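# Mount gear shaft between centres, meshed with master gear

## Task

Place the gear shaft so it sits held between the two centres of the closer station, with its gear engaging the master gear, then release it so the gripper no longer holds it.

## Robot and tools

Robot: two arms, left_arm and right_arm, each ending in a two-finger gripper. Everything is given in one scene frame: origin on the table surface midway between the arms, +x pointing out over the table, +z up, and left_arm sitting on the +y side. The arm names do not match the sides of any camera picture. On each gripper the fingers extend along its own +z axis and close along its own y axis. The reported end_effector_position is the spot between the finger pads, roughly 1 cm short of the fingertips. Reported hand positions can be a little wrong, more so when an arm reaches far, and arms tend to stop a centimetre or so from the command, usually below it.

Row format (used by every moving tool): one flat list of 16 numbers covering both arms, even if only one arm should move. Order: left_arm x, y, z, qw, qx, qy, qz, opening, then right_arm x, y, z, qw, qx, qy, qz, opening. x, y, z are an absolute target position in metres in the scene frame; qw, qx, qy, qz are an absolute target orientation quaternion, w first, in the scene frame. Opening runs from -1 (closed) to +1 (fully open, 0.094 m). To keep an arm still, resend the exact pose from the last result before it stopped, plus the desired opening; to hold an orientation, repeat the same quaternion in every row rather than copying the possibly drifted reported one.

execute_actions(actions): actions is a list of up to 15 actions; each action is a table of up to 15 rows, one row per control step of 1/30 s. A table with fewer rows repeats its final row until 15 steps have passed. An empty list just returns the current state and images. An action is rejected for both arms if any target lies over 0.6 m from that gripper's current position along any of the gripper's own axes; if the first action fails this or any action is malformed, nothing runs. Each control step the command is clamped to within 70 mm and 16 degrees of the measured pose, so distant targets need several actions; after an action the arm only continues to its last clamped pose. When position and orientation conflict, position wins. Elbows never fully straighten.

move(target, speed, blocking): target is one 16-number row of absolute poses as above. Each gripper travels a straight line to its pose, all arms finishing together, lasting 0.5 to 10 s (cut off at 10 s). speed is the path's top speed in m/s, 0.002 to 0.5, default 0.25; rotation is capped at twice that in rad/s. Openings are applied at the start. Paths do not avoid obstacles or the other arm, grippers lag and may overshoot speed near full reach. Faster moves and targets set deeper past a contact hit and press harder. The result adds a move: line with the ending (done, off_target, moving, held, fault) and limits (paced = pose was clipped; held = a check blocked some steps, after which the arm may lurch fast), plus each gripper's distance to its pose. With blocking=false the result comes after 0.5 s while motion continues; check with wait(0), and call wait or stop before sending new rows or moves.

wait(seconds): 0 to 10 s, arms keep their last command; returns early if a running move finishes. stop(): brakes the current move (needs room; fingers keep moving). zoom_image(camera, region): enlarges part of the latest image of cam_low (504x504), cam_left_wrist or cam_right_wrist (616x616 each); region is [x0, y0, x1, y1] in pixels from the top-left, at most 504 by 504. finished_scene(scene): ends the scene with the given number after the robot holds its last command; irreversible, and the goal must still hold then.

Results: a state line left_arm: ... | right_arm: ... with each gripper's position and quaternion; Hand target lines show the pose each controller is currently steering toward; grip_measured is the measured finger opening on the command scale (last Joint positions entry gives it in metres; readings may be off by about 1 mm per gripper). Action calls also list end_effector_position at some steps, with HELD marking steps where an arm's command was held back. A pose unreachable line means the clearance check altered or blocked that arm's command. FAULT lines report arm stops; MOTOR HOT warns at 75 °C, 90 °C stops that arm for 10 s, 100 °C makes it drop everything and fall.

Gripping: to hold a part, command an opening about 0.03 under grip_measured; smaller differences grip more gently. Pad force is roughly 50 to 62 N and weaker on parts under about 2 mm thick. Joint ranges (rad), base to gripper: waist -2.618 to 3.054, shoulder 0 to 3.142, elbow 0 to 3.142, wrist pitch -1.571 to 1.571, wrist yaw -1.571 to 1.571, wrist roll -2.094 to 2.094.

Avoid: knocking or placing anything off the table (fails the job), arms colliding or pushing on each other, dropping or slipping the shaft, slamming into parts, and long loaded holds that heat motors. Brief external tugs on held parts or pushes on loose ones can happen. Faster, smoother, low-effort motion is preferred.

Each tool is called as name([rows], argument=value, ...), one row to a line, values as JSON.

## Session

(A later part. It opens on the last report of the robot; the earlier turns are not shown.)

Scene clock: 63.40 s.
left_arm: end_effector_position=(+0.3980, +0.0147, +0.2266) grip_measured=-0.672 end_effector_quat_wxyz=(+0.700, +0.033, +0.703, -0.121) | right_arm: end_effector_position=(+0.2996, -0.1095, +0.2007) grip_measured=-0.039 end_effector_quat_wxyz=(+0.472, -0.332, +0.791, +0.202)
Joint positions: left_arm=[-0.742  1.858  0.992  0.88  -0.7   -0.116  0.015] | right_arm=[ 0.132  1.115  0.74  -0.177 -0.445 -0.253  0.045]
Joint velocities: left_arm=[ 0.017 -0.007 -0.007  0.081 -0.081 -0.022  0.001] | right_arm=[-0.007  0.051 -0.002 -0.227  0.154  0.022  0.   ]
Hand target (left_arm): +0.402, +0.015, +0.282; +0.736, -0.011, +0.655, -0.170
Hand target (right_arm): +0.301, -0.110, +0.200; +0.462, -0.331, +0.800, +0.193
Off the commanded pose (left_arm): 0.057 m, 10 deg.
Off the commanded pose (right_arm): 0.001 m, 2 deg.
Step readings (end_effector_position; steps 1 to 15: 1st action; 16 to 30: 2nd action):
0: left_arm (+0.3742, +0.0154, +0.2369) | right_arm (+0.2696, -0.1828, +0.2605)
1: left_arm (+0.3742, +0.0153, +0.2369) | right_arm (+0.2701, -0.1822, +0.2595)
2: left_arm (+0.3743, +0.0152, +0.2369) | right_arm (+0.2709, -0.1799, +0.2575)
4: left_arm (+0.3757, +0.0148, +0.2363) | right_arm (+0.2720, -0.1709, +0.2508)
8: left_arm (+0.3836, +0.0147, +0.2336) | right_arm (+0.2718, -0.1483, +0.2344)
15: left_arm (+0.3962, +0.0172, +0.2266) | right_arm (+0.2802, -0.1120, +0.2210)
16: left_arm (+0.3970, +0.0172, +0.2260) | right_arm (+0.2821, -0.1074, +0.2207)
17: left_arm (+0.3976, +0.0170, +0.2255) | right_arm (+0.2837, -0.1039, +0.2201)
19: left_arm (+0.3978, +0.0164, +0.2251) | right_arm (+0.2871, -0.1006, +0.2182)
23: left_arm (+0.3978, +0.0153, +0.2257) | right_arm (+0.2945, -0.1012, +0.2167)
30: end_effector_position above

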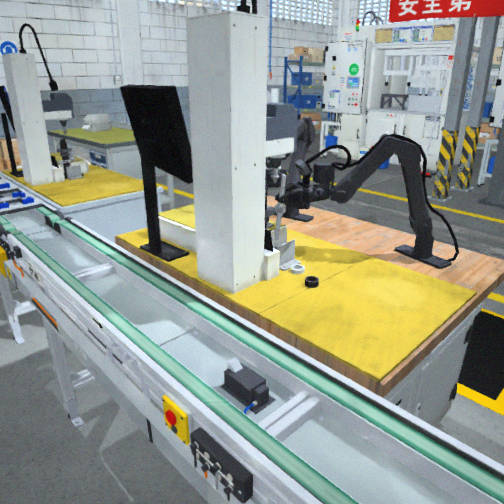

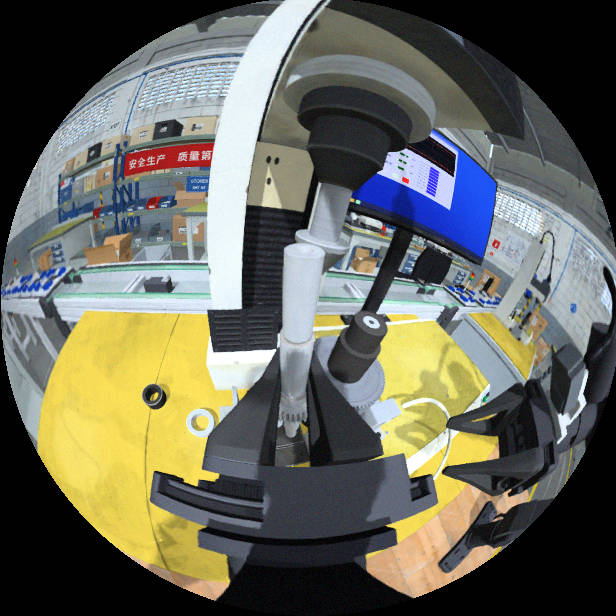

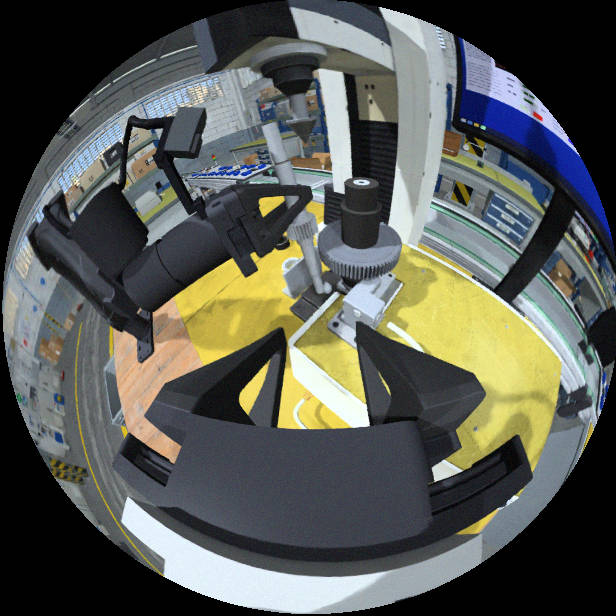

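execute_actions([
  [[0.407,0.013,0.283,0.737,-0.012,0.654,-0.170,-0.71,0.300,-0.110,0.200,0.462,-0.331,0.800,0.191,-0.04],[0.409,0.014,0.284,0.737,-0.012,0.654,-0.170,-0.71,0.300,-0.110,0.200,0.462,-0.331,0.800,0.191,-0.04],[0.411,0.015,0.284,0.737,-0.012,0.654,-0.170,-0.71,0.300,-0.110,0.200,0.462,-0.331,0.800,0.191,-0.04],[0.413,0.016,0.285,0.737,-0.012,0.654,-0.170,-0.71,0.300,-0.110,0.200,0.462,-0.331,0.800,0.191,-0.04],[0.415,0.017,0.285,0.737,-0.012,0.654,-0.170,-0.71,0.300,-0.110,0.200,0.462,-0.331,0.800,0.191,-0.04],[0.417,0.018,0.286,0.737,-0.012,0.654,-0.170,-0.71,0.300,-0.110,0.200,0.462,-0.331,0.800,0.191,-0.04],[0.419,0.019,0.286,0.737,-0.012,0.654,-0.170,-0.71,0.300,-0.110,0.200,0.462,-0.331,0.800,0.191,-0.04],[0.421,0.020,0.287,0.737,-0.012,0.654,-0.170,-0.71,0.300,-0.110,0.200,0.462,-0.331,0.800,0.191,-0.04],[0.423,0.020,0.287,0.737,-0.012,0.654,-0.170,-0.71,0.300,-0.110,0.200,0.462,-0.331,0.800,0.191,-0.04],[0.425,0.020,0.287,0.737,-0.012,0.654,-0.170,-0.71,0.300,-0.110,0.200,0.462,-0.331,0.800,0.191,-0.04]],
  [[0.425,0.020,0.287,0.737,-0.012,0.654,-0.170,-0.71,0.300,-0.110,0.200,0.462,-0.331,0.800,0.191,-0.04]],
])

zoom_image(camera="cam_right_wrist", region=[270, 230, 370, 330])

zoom_image(camera="cam_left_wrist", region=[255, 380, 335, 470])

Scene clock: 67.20 s.
left_arm: end_effector_position=(+0.4197, +0.0235, +0.2291) grip_measured=-0.672 end_effector_quat_wxyz=(+0.698, +0.029, +0.705, -0.123) | right_arm: end_effector_position=(+0.3001, -0.1142, +0.1940) grip_measured=-0.039 end_effector_quat_wxyz=(+0.462, -0.326, +0.802, +0.190)
Joint positions: left_arm=[-0.684  1.874  1.031  0.85  -0.646 -0.129  0.015] | right_arm=[ 0.133  1.117  0.74  -0.201 -0.415 -0.253  0.045]
Joint velocities: left_arm=[-0.007 -0.007  0.012 -0.066 -0.022 -0.007 -0.   ] | right_arm=[-0.002  0.012  0.012  0.007 -0.007 -0.007  0.   ]
Hand target (left_arm): +0.422, +0.023, +0.286; +0.736, -0.011, +0.655, -0.170
Hand target (right_arm): +0.300, -0.110, +0.200; +0.462, -0.331, +0.800, +0.191
Off the commanded pose (left_arm): 0.058 m, 10 deg.
Off the commanded pose (right_arm): 0.007 m, 1 deg.
Step readings (end_effector_position; steps 1 to 15: 1st action; 16 to 30: 2nd action):
0: left_arm (+0.3980, +0.0147, +0.2266) | right_arm (+0.2997, -0.1135, +0.1944)
1: left_arm (+0.3981, +0.0148, +0.2266) | right_arm (+0.2997, -0.1136, +0.1943)
2: left_arm (+0.3982, +0.0147, +0.2266) | right_arm (+0.2998, -0.1137, +0.1943)
4: left_arm (+0.3997, +0.0154, +0.2266) | right_arm (+0.2999, -0.1139, +0.1942)
8: left_arm (+0.4074, +0.0207, +0.2283) | right_arm (+0.3000, -0.1140, +0.1941)
15: left_arm (+0.4195, +0.0264, +0.2337) | right_arm (+0.3000, -0.1141, +0.1940)
16: left_arm (+0.4196, +0.0259, +0.2334) | right_arm (+0.3000, -0.1141, +0.1940)
17: left_arm (+0.4196, +0.0253, +0.2332) | right_arm (+0.3000, -0.1141, +0.1940)
19: left_arm (+0.4197, +0.0246, +0.2318) | right_arm (+0.3000, -0.1141, +0.1940)
23: left_arm (+0.4197, +0.0238, +0.2296) | right_arm (+0.3001, -0.1142, +0.1940)
30: end_effector_position above

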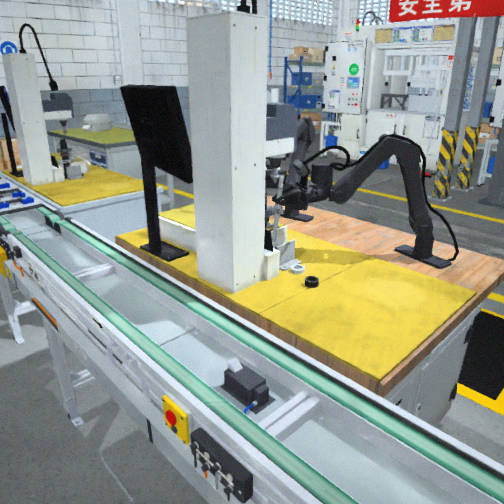

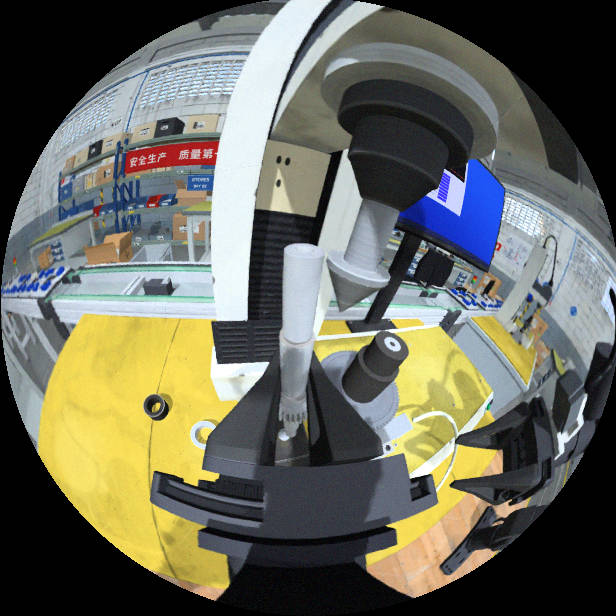

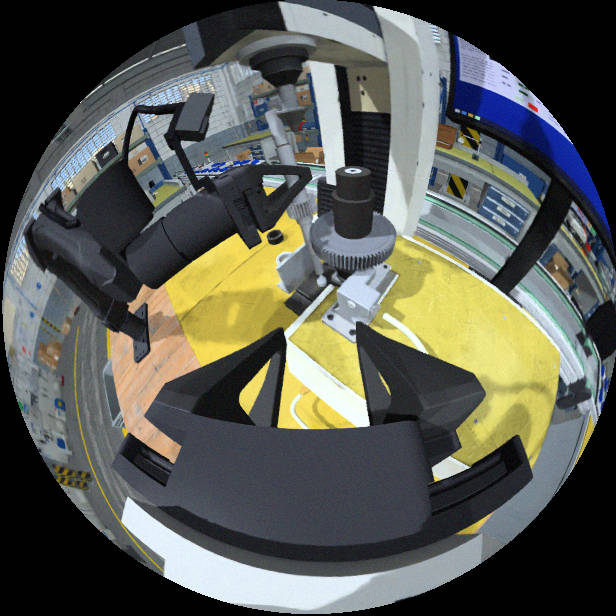

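Region (270, 230, 370, 330) of cam_right_wrist's 616x616 image, scaled by 5.040, with more detail than that image has.

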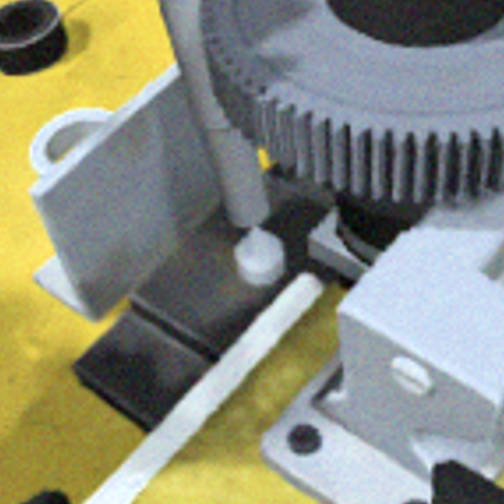

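Region (255, 380, 335, 470) of cam_left_wrist's 616x616 image, scaled by 5.600, with more detail than that image has.

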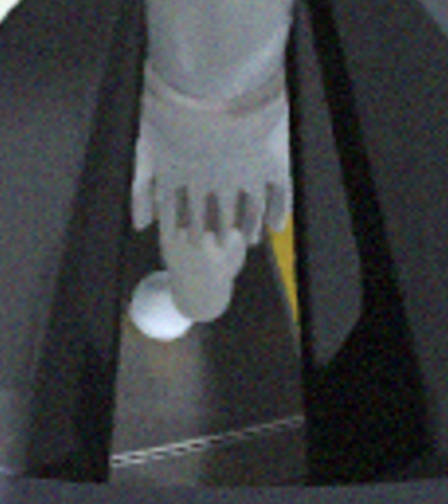

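execute_actions([
  [[0.425,0.021,0.287,0.739,-0.013,0.651,-0.170,-0.71,0.300,-0.110,0.200,0.462,-0.331,0.800,0.191,-0.04],[0.424,0.022,0.286,0.742,-0.013,0.648,-0.170,-0.71,0.300,-0.110,0.200,0.462,-0.331,0.800,0.191,-0.04],[0.424,0.023,0.286,0.745,-0.014,0.645,-0.170,-0.71,0.300,-0.110,0.200,0.462,-0.331,0.800,0.191,-0.04],[0.423,0.024,0.285,0.748,-0.015,0.642,-0.170,-0.71,0.300,-0.110,0.200,0.462,-0.331,0.800,0.191,-0.04],[0.423,0.025,0.285,0.751,-0.016,0.638,-0.170,-0.71,0.300,-0.110,0.200,0.462,-0.331,0.800,0.191,-0.04],[0.422,0.026,0.284,0.754,-0.016,0.635,-0.170,-0.71,0.300,-0.110,0.200,0.462,-0.331,0.800,0.191,-0.04],[0.422,0.027,0.284,0.757,-0.017,0.631,-0.169,-0.71,0.300,-0.110,0.200,0.462,-0.331,0.800,0.191,-0.04],[0.421,0.028,0.283,0.760,-0.018,0.628,-0.169,-0.71,0.300,-0.110,0.200,0.462,-0.331,0.800,0.191,-0.04],[0.420,0.029,0.283,0.763,-0.019,0.624,-0.169,-0.71,0.300,-0.110,0.200,0.462,-0.331,0.800,0.191,-0.04],[0.419,0.029,0.282,0.766,-0.020,0.620,-0.169,-0.71,0.300,-0.110,0.200,0.462,-0.331,0.800,0.191,-0.04],[0.418,0.029,0.282,0.768,-0.020,0.617,-0.169,-0.71,0.300,-0.110,0.200,0.462,-0.331,0.800,0.191,-0.04],[0.418,0.029,0.281,0.770,-0.021,0.615,-0.169,-0.71,0.300,-0.110,0.200,0.462,-0.331,0.800,0.191,-0.04]],
  [[0.418,0.029,0.281,0.770,-0.021,0.615,-0.169,-0.71,0.300,-0.110,0.200,0.462,-0.331,0.800,0.191,-0.04]],
])

zoom_image(camera="cam_right_wrist", region=[270, 230, 370, 330])

zoom_image(camera="cam_left_wrist", region=[255, 380, 335, 470])

Scene clock: 73.43 s.
left_arm: end_effector_position=(+0.4196, +0.0250, +0.2294) grip_measured=-0.672 end_effector_quat_wxyz=(+0.730, +0.019, +0.671, -0.129) | right_arm: end_effector_position=(+0.3001, -0.1142, +0.1940) grip_measured=-0.039 end_effector_quat_wxyz=(+0.462, -0.326, +0.802, +0.190)
Joint positions: left_arm=[-0.684  1.937  0.999  1.064 -0.652 -0.07   0.015] | right_arm=[ 0.133  1.117  0.74  -0.201 -0.415 -0.253  0.045]
Joint velocities: left_arm=[-0.002  0.007 -0.007 -0.037 -0.007  0.022 -0.   ] | right_arm=[ 0.002  0.007 -0.012 -0.007 -0.022 -0.022  0.001]
Hand target (left_arm): +0.417, +0.031, +0.279; +0.768, -0.021, +0.617, -0.169
Hand target (right_arm): +0.300, -0.110, +0.200; +0.462, -0.331, +0.800, +0.191
Off the commanded pose (left_arm): 0.052 m, 10 deg.
Off the commanded pose (right_arm): 0.007 m, 1 deg.
Step readings (end_effector_position; steps 1 to 15: 1st action; 16 to 30: 2nd action):
0: left_arm (+0.4197, +0.0235, +0.2291) | right_arm (+0.3001, -0.1142, +0.1940)
1: left_arm (+0.4197, +0.0235, +0.2291) | right_arm (+0.3001, -0.1142, +0.1940)
2: left_arm (+0.4197, +0.0235, +0.2291) | right_arm (+0.3001, -0.1142, +0.1940)
4: left_arm (+0.4198, +0.0233, +0.2295) | right_arm (+0.3001, -0.1142, +0.1940)
8: left_arm (+0.4207, +0.0223, +0.2309) | right_arm (+0.3001, -0.1142, +0.1940)
15: left_arm (+0.4201, +0.0243, +0.2247) | right_arm (+0.3001, -0.1142, +0.1940)
16: left_arm (+0.4201, +0.0243, +0.2237) | right_arm (+0.3001, -0.1142, +0.1940)
17: left_arm (+0.4201, +0.0243, +0.2229) | right_arm (+0.3001, -0.1142, +0.1940)
19: left_arm (+0.4201, +0.0244, +0.2227) | right_arm (+0.3001, -0.1142, +0.1940)
23: left_arm (+0.4199, +0.0247, +0.2263) | right_arm (+0.3001, -0.1142, +0.1940)
30: end_effector_position above

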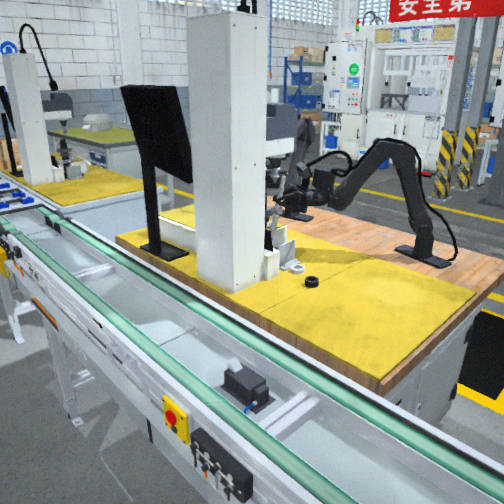

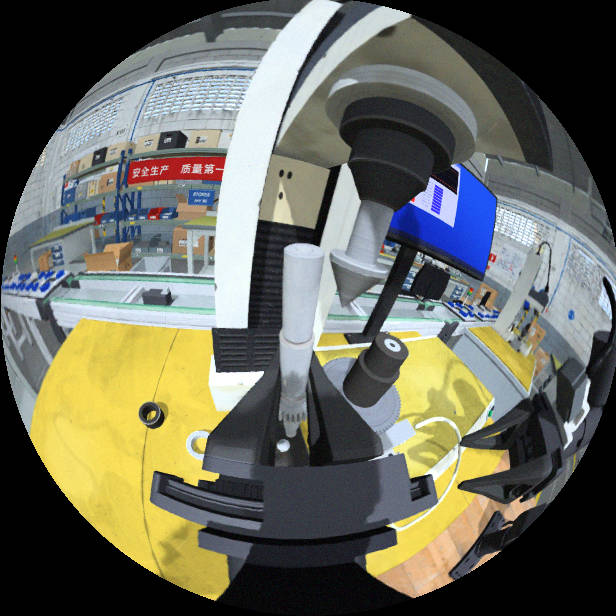

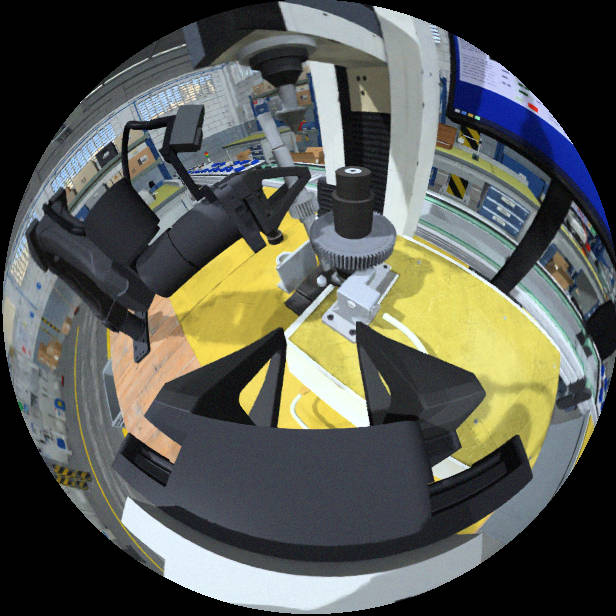

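Region (270, 230, 370, 330) of cam_right_wrist's 616x616 image, scaled by 5.040, with more detail than that image has.

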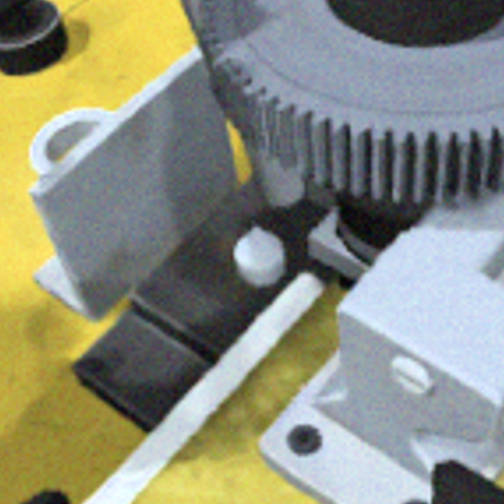

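Region (255, 380, 335, 470) of cam_left_wrist's 616x616 image, scaled by 5.600, with more detail than that image has.

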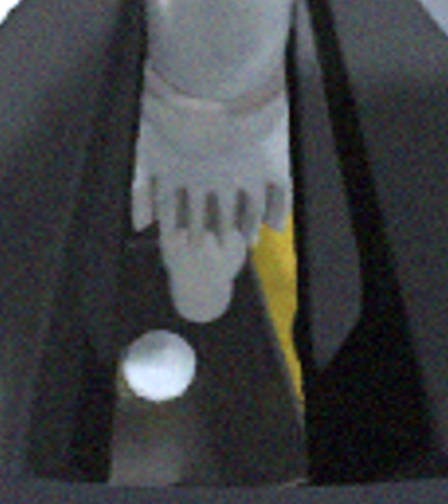

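execute_actions([
  [[0.417,0.031,0.280,0.770,-0.021,0.615,-0.169,-0.71,0.300,-0.110,0.200,0.462,-0.331,0.800,0.191,-0.04],[0.416,0.032,0.279,0.770,-0.021,0.615,-0.169,-0.71,0.300,-0.110,0.200,0.462,-0.331,0.800,0.191,-0.04],[0.416,0.033,0.278,0.770,-0.021,0.615,-0.169,-0.71,0.300,-0.110,0.200,0.462,-0.331,0.800,0.191,-0.04],[0.415,0.034,0.277,0.770,-0.021,0.615,-0.169,-0.71,0.300,-0.110,0.200,0.462,-0.331,0.800,0.191,-0.04],[0.415,0.035,0.276,0.770,-0.021,0.615,-0.169,-0.71,0.300,-0.110,0.200,0.462,-0.331,0.800,0.191,-0.04],[0.414,0.036,0.275,0.770,-0.021,0.615,-0.169,-0.71,0.300,-0.110,0.200,0.462,-0.331,0.800,0.191,-0.04],[0.414,0.037,0.274,0.770,-0.021,0.615,-0.169,-0.71,0.300,-0.110,0.200,0.462,-0.331,0.800,0.191,-0.04],[0.413,0.038,0.273,0.770,-0.021,0.615,-0.169,-0.71,0.300,-0.110,0.200,0.462,-0.331,0.800,0.191,-0.04],[0.413,0.038,0.272,0.770,-0.021,0.615,-0.169,-0.71,0.300,-0.110,0.200,0.462,-0.331,0.800,0.191,-0.04],[0.413,0.038,0.271,0.770,-0.021,0.615,-0.169,-0.71,0.300,-0.110,0.200,0.462,-0.331,0.800,0.191,-0.04]],
  [[0.413,0.038,0.271,0.770,-0.021,0.615,-0.169,-0.71,0.300,-0.110,0.200,0.462,-0.331,0.800,0.191,-0.04]],
])

zoom_image(camera="cam_right_wrist", region=[270, 230, 370, 330])

zoom_image(camera="cam_left_wrist", region=[255, 380, 335, 470])

Scene clock: 75.83 s.
left_arm: end_effector_position=(+0.4136, +0.0321, +0.2193) grip_measured=-0.672 end_effector_quat_wxyz=(+0.730, +0.019, +0.670, -0.129) | right_arm: end_effector_position=(+0.3001, -0.1142, +0.1940) grip_measured=-0.039 end_effector_quat_wxyz=(+0.462, -0.326, +0.802, +0.190)
Joint positions: left_arm=[-0.684  1.937  0.943  1.121 -0.653 -0.069  0.015] | right_arm=[ 0.133  1.117  0.74  -0.201 -0.415 -0.253  0.045]
Joint velocities: left_arm=[ 0.002 -0.007 -0.002  0.007 -0.081  0.037 -0.   ] | right_arm=[ 0.002  0.012  0.012 -0.037 -0.007  0.007  0.   ]
Hand target (left_arm): +0.412, +0.040, +0.269; +0.768, -0.021, +0.617, -0.169
Hand target (right_arm): +0.300, -0.110, +0.200; +0.462, -0.331, +0.800, +0.191
Off the commanded pose (left_arm): 0.052 m, 10 deg.
Off the commanded pose (right_arm): 0.007 m, 1 deg.
Step readings (end_effector_position; steps 1 to 15: 1st action; 16 to 30: 2nd action):
0: left_arm (+0.4196, +0.0251, +0.2299) | right_arm (+0.3001, -0.1142, +0.1940)
1: left_arm (+0.4196, +0.0251, +0.2301) | right_arm (+0.3001, -0.1142, +0.1940)
2: left_arm (+0.4195, +0.0252, +0.2300) | right_arm (+0.3001, -0.1142, +0.1940)
4: left_arm (+0.4189, +0.0259, +0.2296) | right_arm (+0.3001, -0.1142, +0.1940)
8: left_arm (+0.4165, +0.0286, +0.2237) | right_arm (+0.3001, -0.1142, +0.1940)
15: left_arm (+0.4138, +0.0318, +0.2160) | right_arm (+0.3001, -0.1142, +0.1940)
16: left_arm (+0.4138, +0.0318, +0.2164) | right_arm (+0.3001, -0.1142, +0.1940)
17: left_arm (+0.4138, +0.0319, +0.2169) | right_arm (+0.3001, -0.1142, +0.1940)
19: left_arm (+0.4137, +0.0320, +0.2179) | right_arm (+0.3001, -0.1142, +0.1940)
23: left_arm (+0.4136, +0.0320, +0.2188) | right_arm (+0.3001, -0.1142, +0.1940)
30: end_effector_position above

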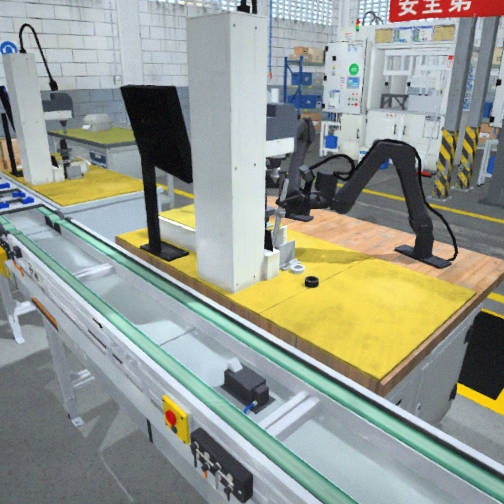

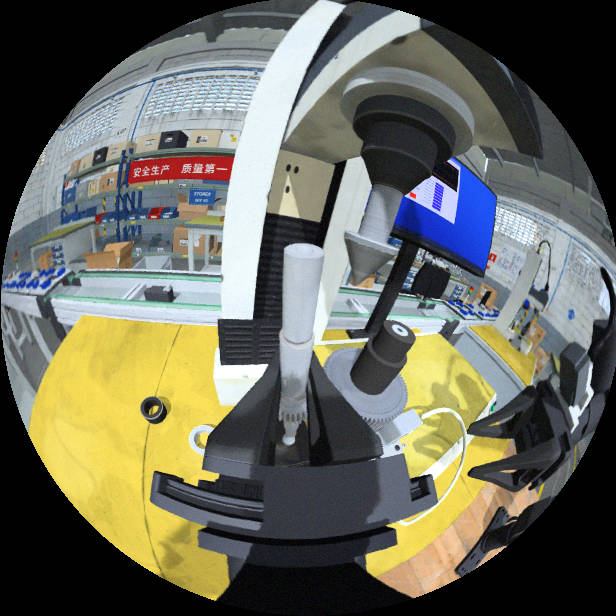

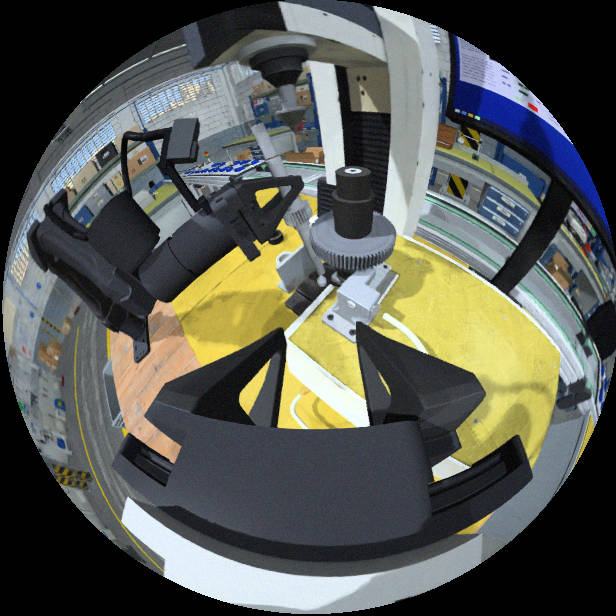

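Region (270, 230, 370, 330) of cam_right_wrist's 616x616 image, scaled by 5.040, with more detail than that image has.

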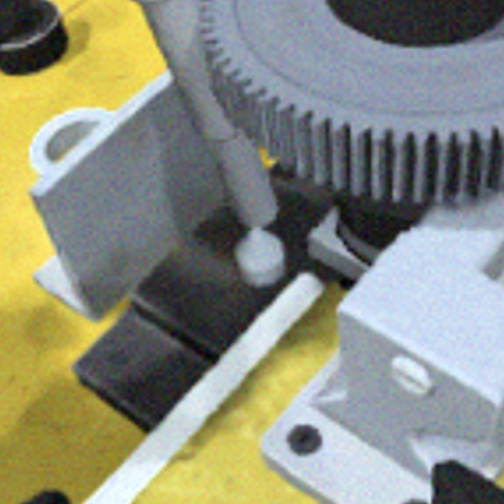

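Region (255, 380, 335, 470) of cam_left_wrist's 616x616 image, scaled by 5.600, with more detail than that image has.

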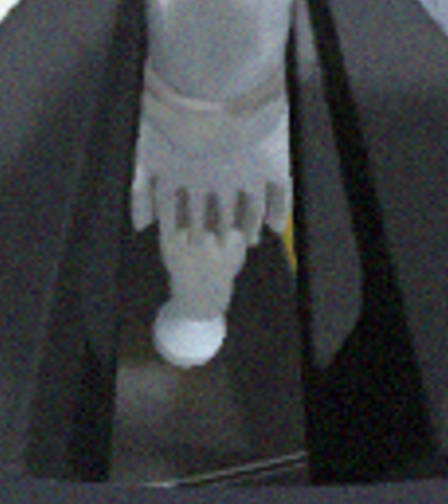

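execute_actions([
  [[0.413,0.037,0.270,0.770,-0.021,0.615,-0.169,-0.71,0.300,-0.110,0.200,0.462,-0.331,0.800,0.191,-0.04],[0.413,0.037,0.269,0.770,-0.021,0.615,-0.169,-0.71,0.300,-0.110,0.200,0.462,-0.331,0.800,0.191,-0.04],[0.413,0.037,0.268,0.770,-0.021,0.615,-0.169,-0.71,0.300,-0.110,0.200,0.462,-0.331,0.800,0.191,-0.04],[0.413,0.037,0.267,0.770,-0.021,0.615,-0.169,-0.71,0.300,-0.110,0.200,0.462,-0.331,0.800,0.191,-0.04],[0.413,0.037,0.266,0.770,-0.021,0.615,-0.169,-0.71,0.300,-0.110,0.200,0.462,-0.331,0.800,0.191,-0.04],[0.413,0.037,0.265,0.770,-0.021,0.615,-0.169,-0.71,0.300,-0.110,0.200,0.462,-0.331,0.800,0.191,-0.04],[0.413,0.037,0.264,0.770,-0.021,0.615,-0.169,-0.71,0.300,-0.110,0.200,0.462,-0.331,0.800,0.191,-0.04]],
  [[0.413,0.037,0.264,0.770,-0.021,0.615,-0.169,-0.71,0.300,-0.110,0.200,0.462,-0.331,0.800,0.191,-0.04]],
])

zoom_image(camera="cam_right_wrist", region=[270, 230, 370, 330])

zoom_image(camera="cam_left_wrist", region=[255, 380, 335, 470])

Scene clock: 78.63 s.
left_arm: end_effector_position=(+0.4142, +0.0314, +0.2165) grip_measured=-0.672 end_effector_quat_wxyz=(+0.732, +0.017, +0.668, -0.131) | right_arm: end_effector_position=(+0.3001, -0.1142, +0.1940) grip_measured=-0.039 end_effector_quat_wxyz=(+0.462, -0.326, +0.802, +0.190)
Joint positions: left_arm=[-0.684  1.954  0.943  1.146 -0.653 -0.069  0.015] | right_arm=[ 0.133  1.117  0.74  -0.201 -0.415 -0.253  0.045]
Joint velocities: left_arm=[-0.012 -0.012  0.002  0.066 -0.066  0.066  0.001] | right_arm=[ 0.002  0.012 -0.002 -0.051 -0.022 -0.022 -0.001]
Hand target (left_arm): +0.412, +0.038, +0.263; +0.768, -0.021, +0.617, -0.169
Hand target (right_arm): +0.300, -0.110, +0.200; +0.462, -0.331, +0.800, +0.191
Off the commanded pose (left_arm): 0.048 m, 10 deg.
Off the commanded pose (right_arm): 0.007 m, 1 deg.
Step readings (end_effector_position; steps 1 to 15: 1st action; 16 to 30: 2nd action):
0: left_arm (+0.4136, +0.0321, +0.2193) | right_arm (+0.3001, -0.1142, +0.1940)
1: left_arm (+0.4136, +0.0321, +0.2193) | right_arm (+0.3001, -0.1142, +0.1940)
2: left_arm (+0.4136, +0.0321, +0.2194) | right_arm (+0.3001, -0.1142, +0.1940)
4: left_arm (+0.4135, +0.0321, +0.2199) | right_arm (+0.3001, -0.1142, +0.1940)
8: left_arm (+0.4136, +0.0320, +0.2202) | right_arm (+0.3001, -0.1142, +0.1940)
15: left_arm (+0.4143, +0.0313, +0.2155) | right_arm (+0.3001, -0.1142, +0.1940)
16: left_arm (+0.4143, +0.0313, +0.2155) | right_arm (+0.3001, -0.1142, +0.1940)
17: left_arm (+0.4143, +0.0313, +0.2156) | right_arm (+0.3001, -0.1142, +0.1940)
19: left_arm (+0.4142, +0.0313, +0.2160) | right_arm (+0.3001, -0.1142, +0.1940)
23: left_arm (+0.4142, +0.0314, +0.2164) | right_arm (+0.3001, -0.1142, +0.1940)
30: end_effector_position above

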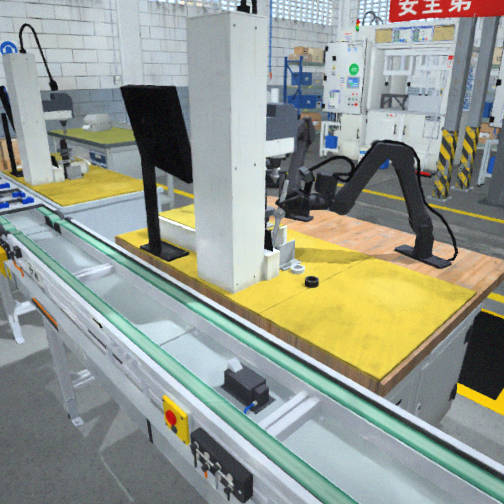

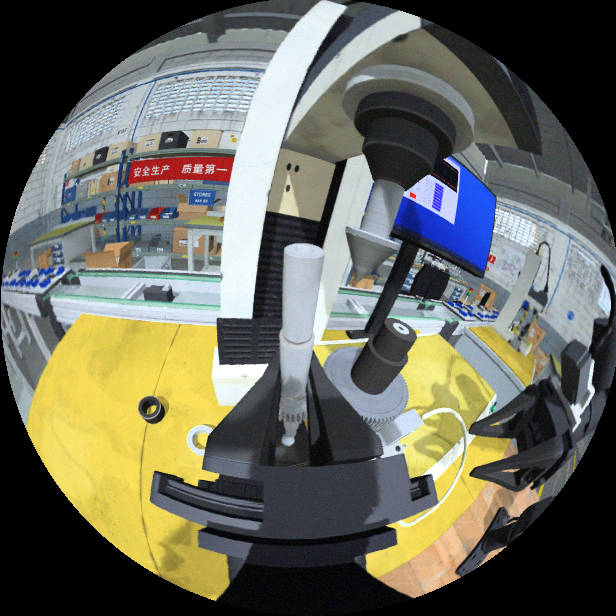

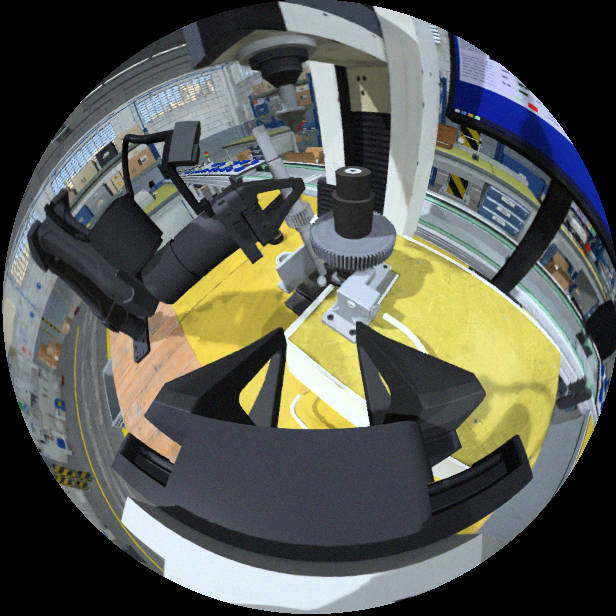

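Region (270, 230, 370, 330) of cam_right_wrist's 616x616 image, scaled by 5.040, with more detail than that image has.

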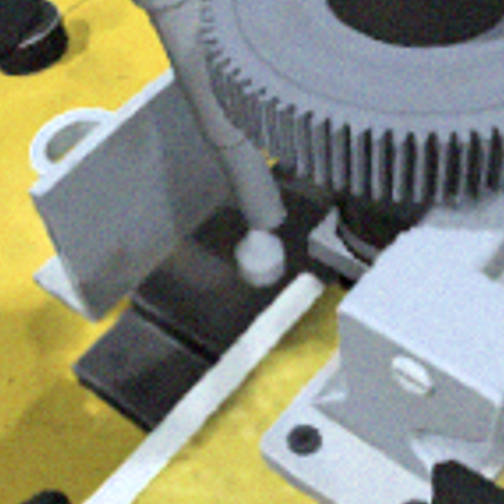

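Region (255, 380, 335, 470) of cam_left_wrist's 616x616 image, scaled by 5.600, with more detail than that image has.

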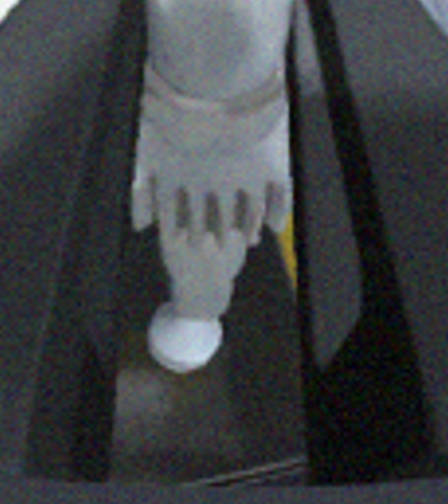

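execute_actions([
  [[0.4125,0.0375,0.263,0.770,-0.021,0.615,-0.169,-0.71,0.300,-0.110,0.200,0.462,-0.331,0.800,0.191,-0.04],[0.412,0.038,0.262,0.770,-0.021,0.615,-0.169,-0.71,0.300,-0.110,0.200,0.462,-0.331,0.800,0.191,-0.04],[0.4115,0.0385,0.261,0.770,-0.021,0.615,-0.169,-0.71,0.300,-0.110,0.200,0.462,-0.331,0.800,0.191,-0.04],[0.411,0.039,0.260,0.770,-0.021,0.615,-0.169,-0.71,0.300,-0.110,0.200,0.462,-0.331,0.800,0.191,-0.04],[0.4105,0.0395,0.259,0.770,-0.021,0.615,-0.169,-0.71,0.300,-0.110,0.200,0.462,-0.331,0.800,0.191,-0.04]],
  [[0.4105,0.0395,0.259,0.770,-0.021,0.615,-0.169,-0.71,0.300,-0.110,0.200,0.462,-0.331,0.800,0.191,-0.04]],
])

zoom_image(camera="cam_right_wrist", region=[270, 230, 370, 330])

zoom_image(camera="cam_left_wrist", region=[255, 380, 335, 470])

Scene clock: 84.23 s.
left_arm: end_effector_position=(+0.4116, +0.0344, +0.2133) grip_measured=-0.672 end_effector_quat_wxyz=(+0.733, +0.017, +0.667, -0.132) | right_arm: end_effector_position=(+0.3001, -0.1142, +0.1940) grip_measured=-0.039 end_effector_quat_wxyz=(+0.462, -0.326, +0.802, +0.190)
Joint positions: left_arm=[-0.684  1.954  0.921  1.171 -0.653 -0.069  0.015] | right_arm=[ 0.133  1.117  0.74  -0.201 -0.415 -0.253  0.045]
Joint velocities: left_arm=[-0.012  0.002  0.007  0.022 -0.007 -0.007 -0.   ] | right_arm=[-0.007  0.002 -0.002 -0.007 -0.007 -0.037 -0.   ]
Hand target (left_arm): +0.410, +0.041, +0.258; +0.768, -0.021, +0.617, -0.169
Hand target (right_arm): +0.300, -0.110, +0.200; +0.462, -0.331, +0.800, +0.191
Off the commanded pose (left_arm): 0.046 m, 9 deg.
Off the commanded pose (right_arm): 0.007 m, 1 deg.
Step readings (end_effector_position; steps 1 to 15: 1st action; 16 to 30: 2nd action):
0: left_arm (+0.4142, +0.0314, +0.2166) | right_arm (+0.3001, -0.1142, +0.1940)
1: left_arm (+0.4142, +0.0314, +0.2166) | right_arm (+0.3001, -0.1142, +0.1940)
2: left_arm (+0.4142, +0.0314, +0.2168) | right_arm (+0.3001, -0.1142, +0.1940)
4: left_arm (+0.4137, +0.0319, +0.2166) | right_arm (+0.3001, -0.1142, +0.1940)
8: left_arm (+0.4122, +0.0337, +0.2131) | right_arm (+0.3001, -0.1142, +0.1940)
15: left_arm (+0.4116, +0.0343, +0.2129) | right_arm (+0.3001, -0.1142, +0.1940)
16: left_arm (+0.4116, +0.0343, +0.2129) | right_arm (+0.3001, -0.1142, +0.1940)
17: left_arm (+0.4116, +0.0343, +0.2130) | right_arm (+0.3001, -0.1142, +0.1940)
19: left_arm (+0.4116, +0.0344, +0.2131) | right_arm (+0.3001, -0.1142, +0.1940)
23: left_arm (+0.4116, +0.0344, +0.2133) | right_arm (+0.3001, -0.1142, +0.1940)
30: end_effector_position above

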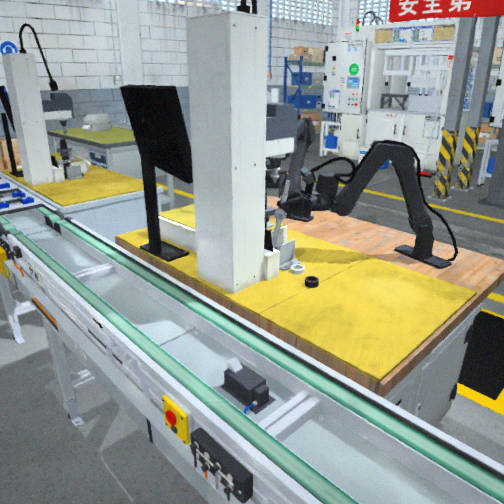

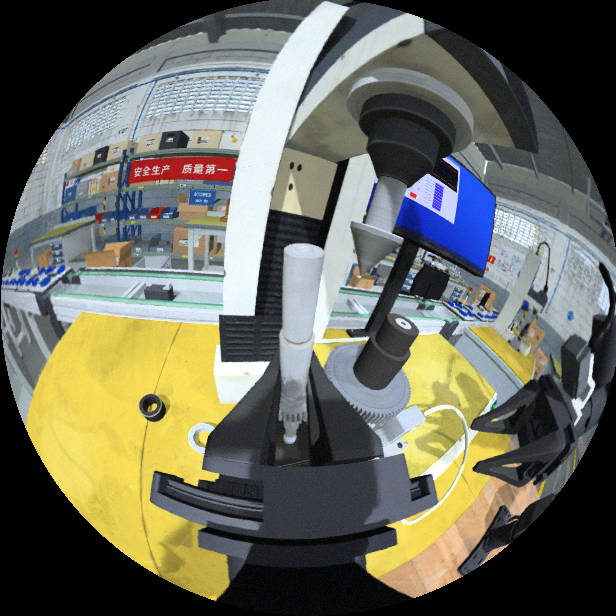

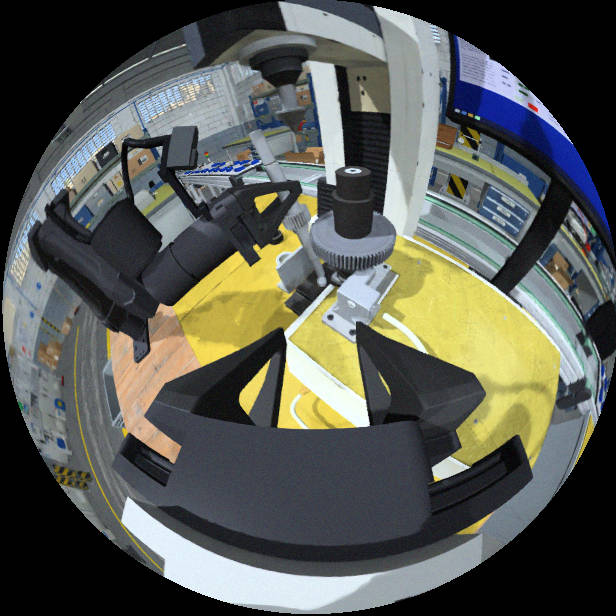

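Region (270, 230, 370, 330) of cam_right_wrist's 616x616 image, scaled by 5.040, with more detail than that image has.

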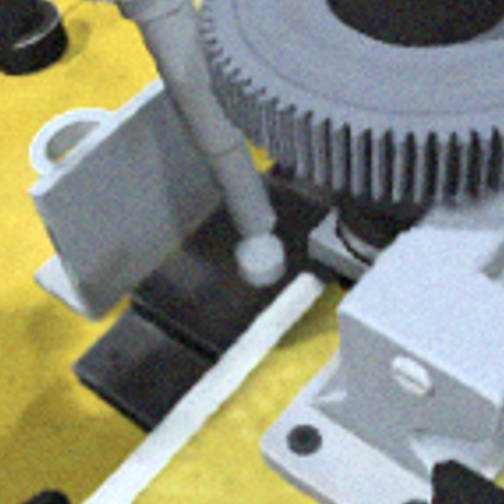

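Region (255, 380, 335, 470) of cam_left_wrist's 616x616 image, scaled by 5.600, with more detail than that image has.

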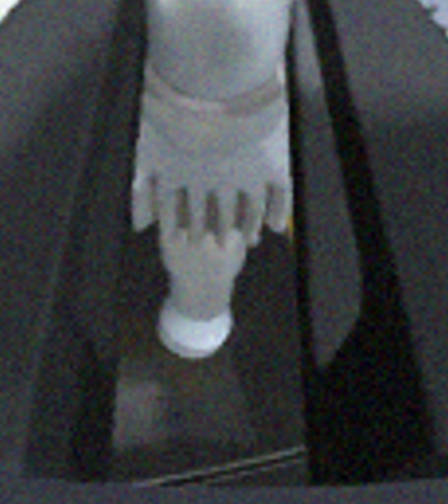

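execute_actions([
  [[0.4104,0.0396,0.258,0.770,-0.021,0.615,-0.169,-0.71,0.300,-0.110,0.200,0.462,-0.331,0.800,0.191,-0.04],[0.4103,0.0397,0.257,0.770,-0.021,0.615,-0.169,-0.71,0.300,-0.110,0.200,0.462,-0.331,0.800,0.191,-0.04],[0.4102,0.0398,0.256,0.769,-0.021,0.616,-0.169,-0.71,0.300,-0.110,0.200,0.462,-0.331,0.800,0.191,-0.04],[0.4101,0.0399,0.255,0.769,-0.021,0.617,-0.169,-0.71,0.300,-0.110,0.200,0.462,-0.331,0.800,0.191,-0.04],[0.410,0.040,0.254,0.768,-0.021,0.618,-0.169,-0.71,0.300,-0.110,0.200,0.462,-0.331,0.800,0.191,-0.04],[0.410,0.040,0.253,0.768,-0.021,0.618,-0.169,-0.71,0.300,-0.110,0.200,0.462,-0.331,0.800,0.191,-0.04]],
  [[0.410,0.040,0.253,0.768,-0.021,0.618,-0.169,-0.71,0.300,-0.110,0.200,0.462,-0.331,0.800,0.191,-0.04]],
])

zoom_image(camera="cam_right_wrist", region=[270, 230, 370, 330])

zoom_image(camera="cam_left_wrist", region=[255, 380, 335, 470])

Scene clock: 86.23 s.
left_arm: end_effector_position=(+0.4119, +0.0340, +0.2111) grip_measured=-0.672 end_effector_quat_wxyz=(+0.733, +0.016, +0.667, -0.132) | right_arm: end_effector_position=(+0.3001, -0.1142, +0.1940) grip_measured=-0.039 end_effector_quat_wxyz=(+0.462, -0.326, +0.802, +0.190)
Joint positions: left_arm=[-0.684  1.962  0.921  1.18  -0.653 -0.069  0.015] | right_arm=[ 0.133  1.117  0.74  -0.201 -0.415 -0.253  0.045]
Joint velocities: left_arm=[ 0.017 -0.017  0.002  0.007 -0.022  0.022  0.001] | right_arm=[-0.022 -0.017  0.017 -0.081 -0.022 -0.007 -0.001]
Hand target (left_arm): +0.409, +0.041, +0.252; +0.766, -0.021, +0.620, -0.169
Hand target (right_arm): +0.300, -0.110, +0.200; +0.462, -0.331, +0.800, +0.191
Off the commanded pose (left_arm): 0.042 m, 9 deg.
Off the commanded pose (right_arm): 0.007 m, 1 deg.
Step readings (end_effector_position; steps 1 to 15: 1st action; 16 to 30: 2nd action):
0: left_arm (+0.4116, +0.0344, +0.2133) | right_arm (+0.3001, -0.1142, +0.1940)
1: left_arm (+0.4116, +0.0344, +0.2133) | right_arm (+0.3001, -0.1142, +0.1940)
2: left_arm (+0.4116, +0.0344, +0.2135) | right_arm (+0.3001, -0.1142, +0.1940)
4: left_arm (+0.4116, +0.0344, +0.2138) | right_arm (+0.3001, -0.1142, +0.1940)
8: left_arm (+0.4116, +0.0343, +0.2134) | right_arm (+0.3001, -0.1142, +0.1940)
15: left_arm (+0.4119, +0.0340, +0.2111) | right_arm (+0.3001, -0.1142, +0.1940)
16: left_arm (+0.4119, +0.0340, +0.2111) | right_arm (+0.3001, -0.1142, +0.1940)
17: left_arm (+0.4119, +0.0340, +0.2111) | right_arm (+0.3001, -0.1142, +0.1940)
19: left_arm (+0.4119, +0.0340, +0.2111) | right_arm (+0.3001, -0.1142, +0.1940)
23: left_arm (+0.4119, +0.0340, +0.2111) | right_arm (+0.3001, -0.1142, +0.1940)
30: end_effector_position above

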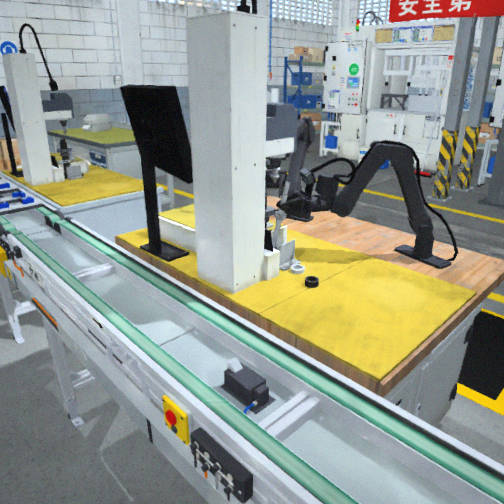

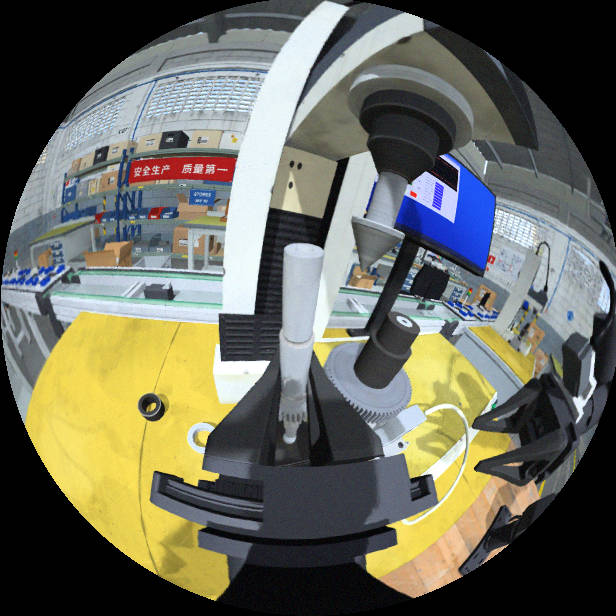

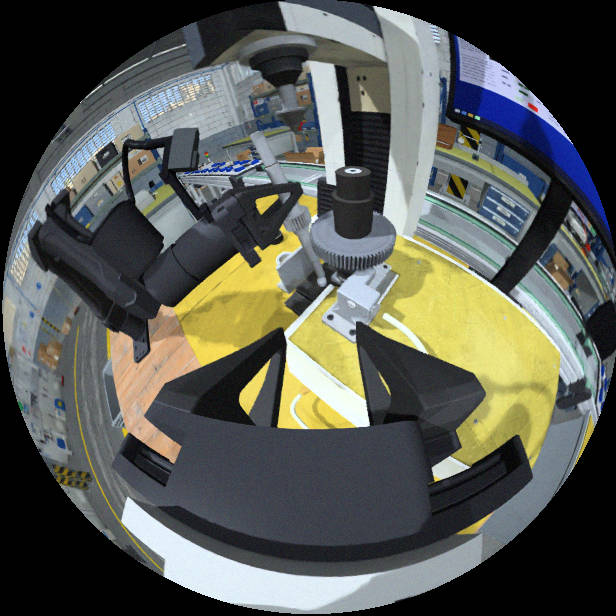

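Region (270, 230, 370, 330) of cam_right_wrist's 616x616 image, scaled by 5.040, with more detail than that image has.

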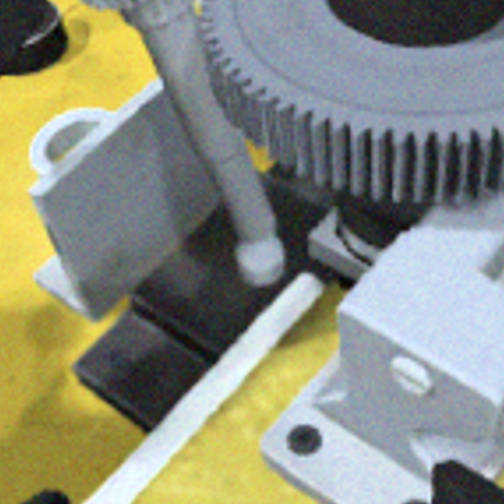

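Region (255, 380, 335, 470) of cam_left_wrist's 616x616 image, scaled by 5.600, with more detail than that image has.

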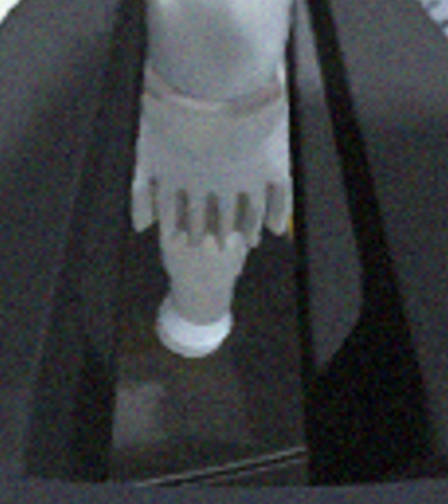

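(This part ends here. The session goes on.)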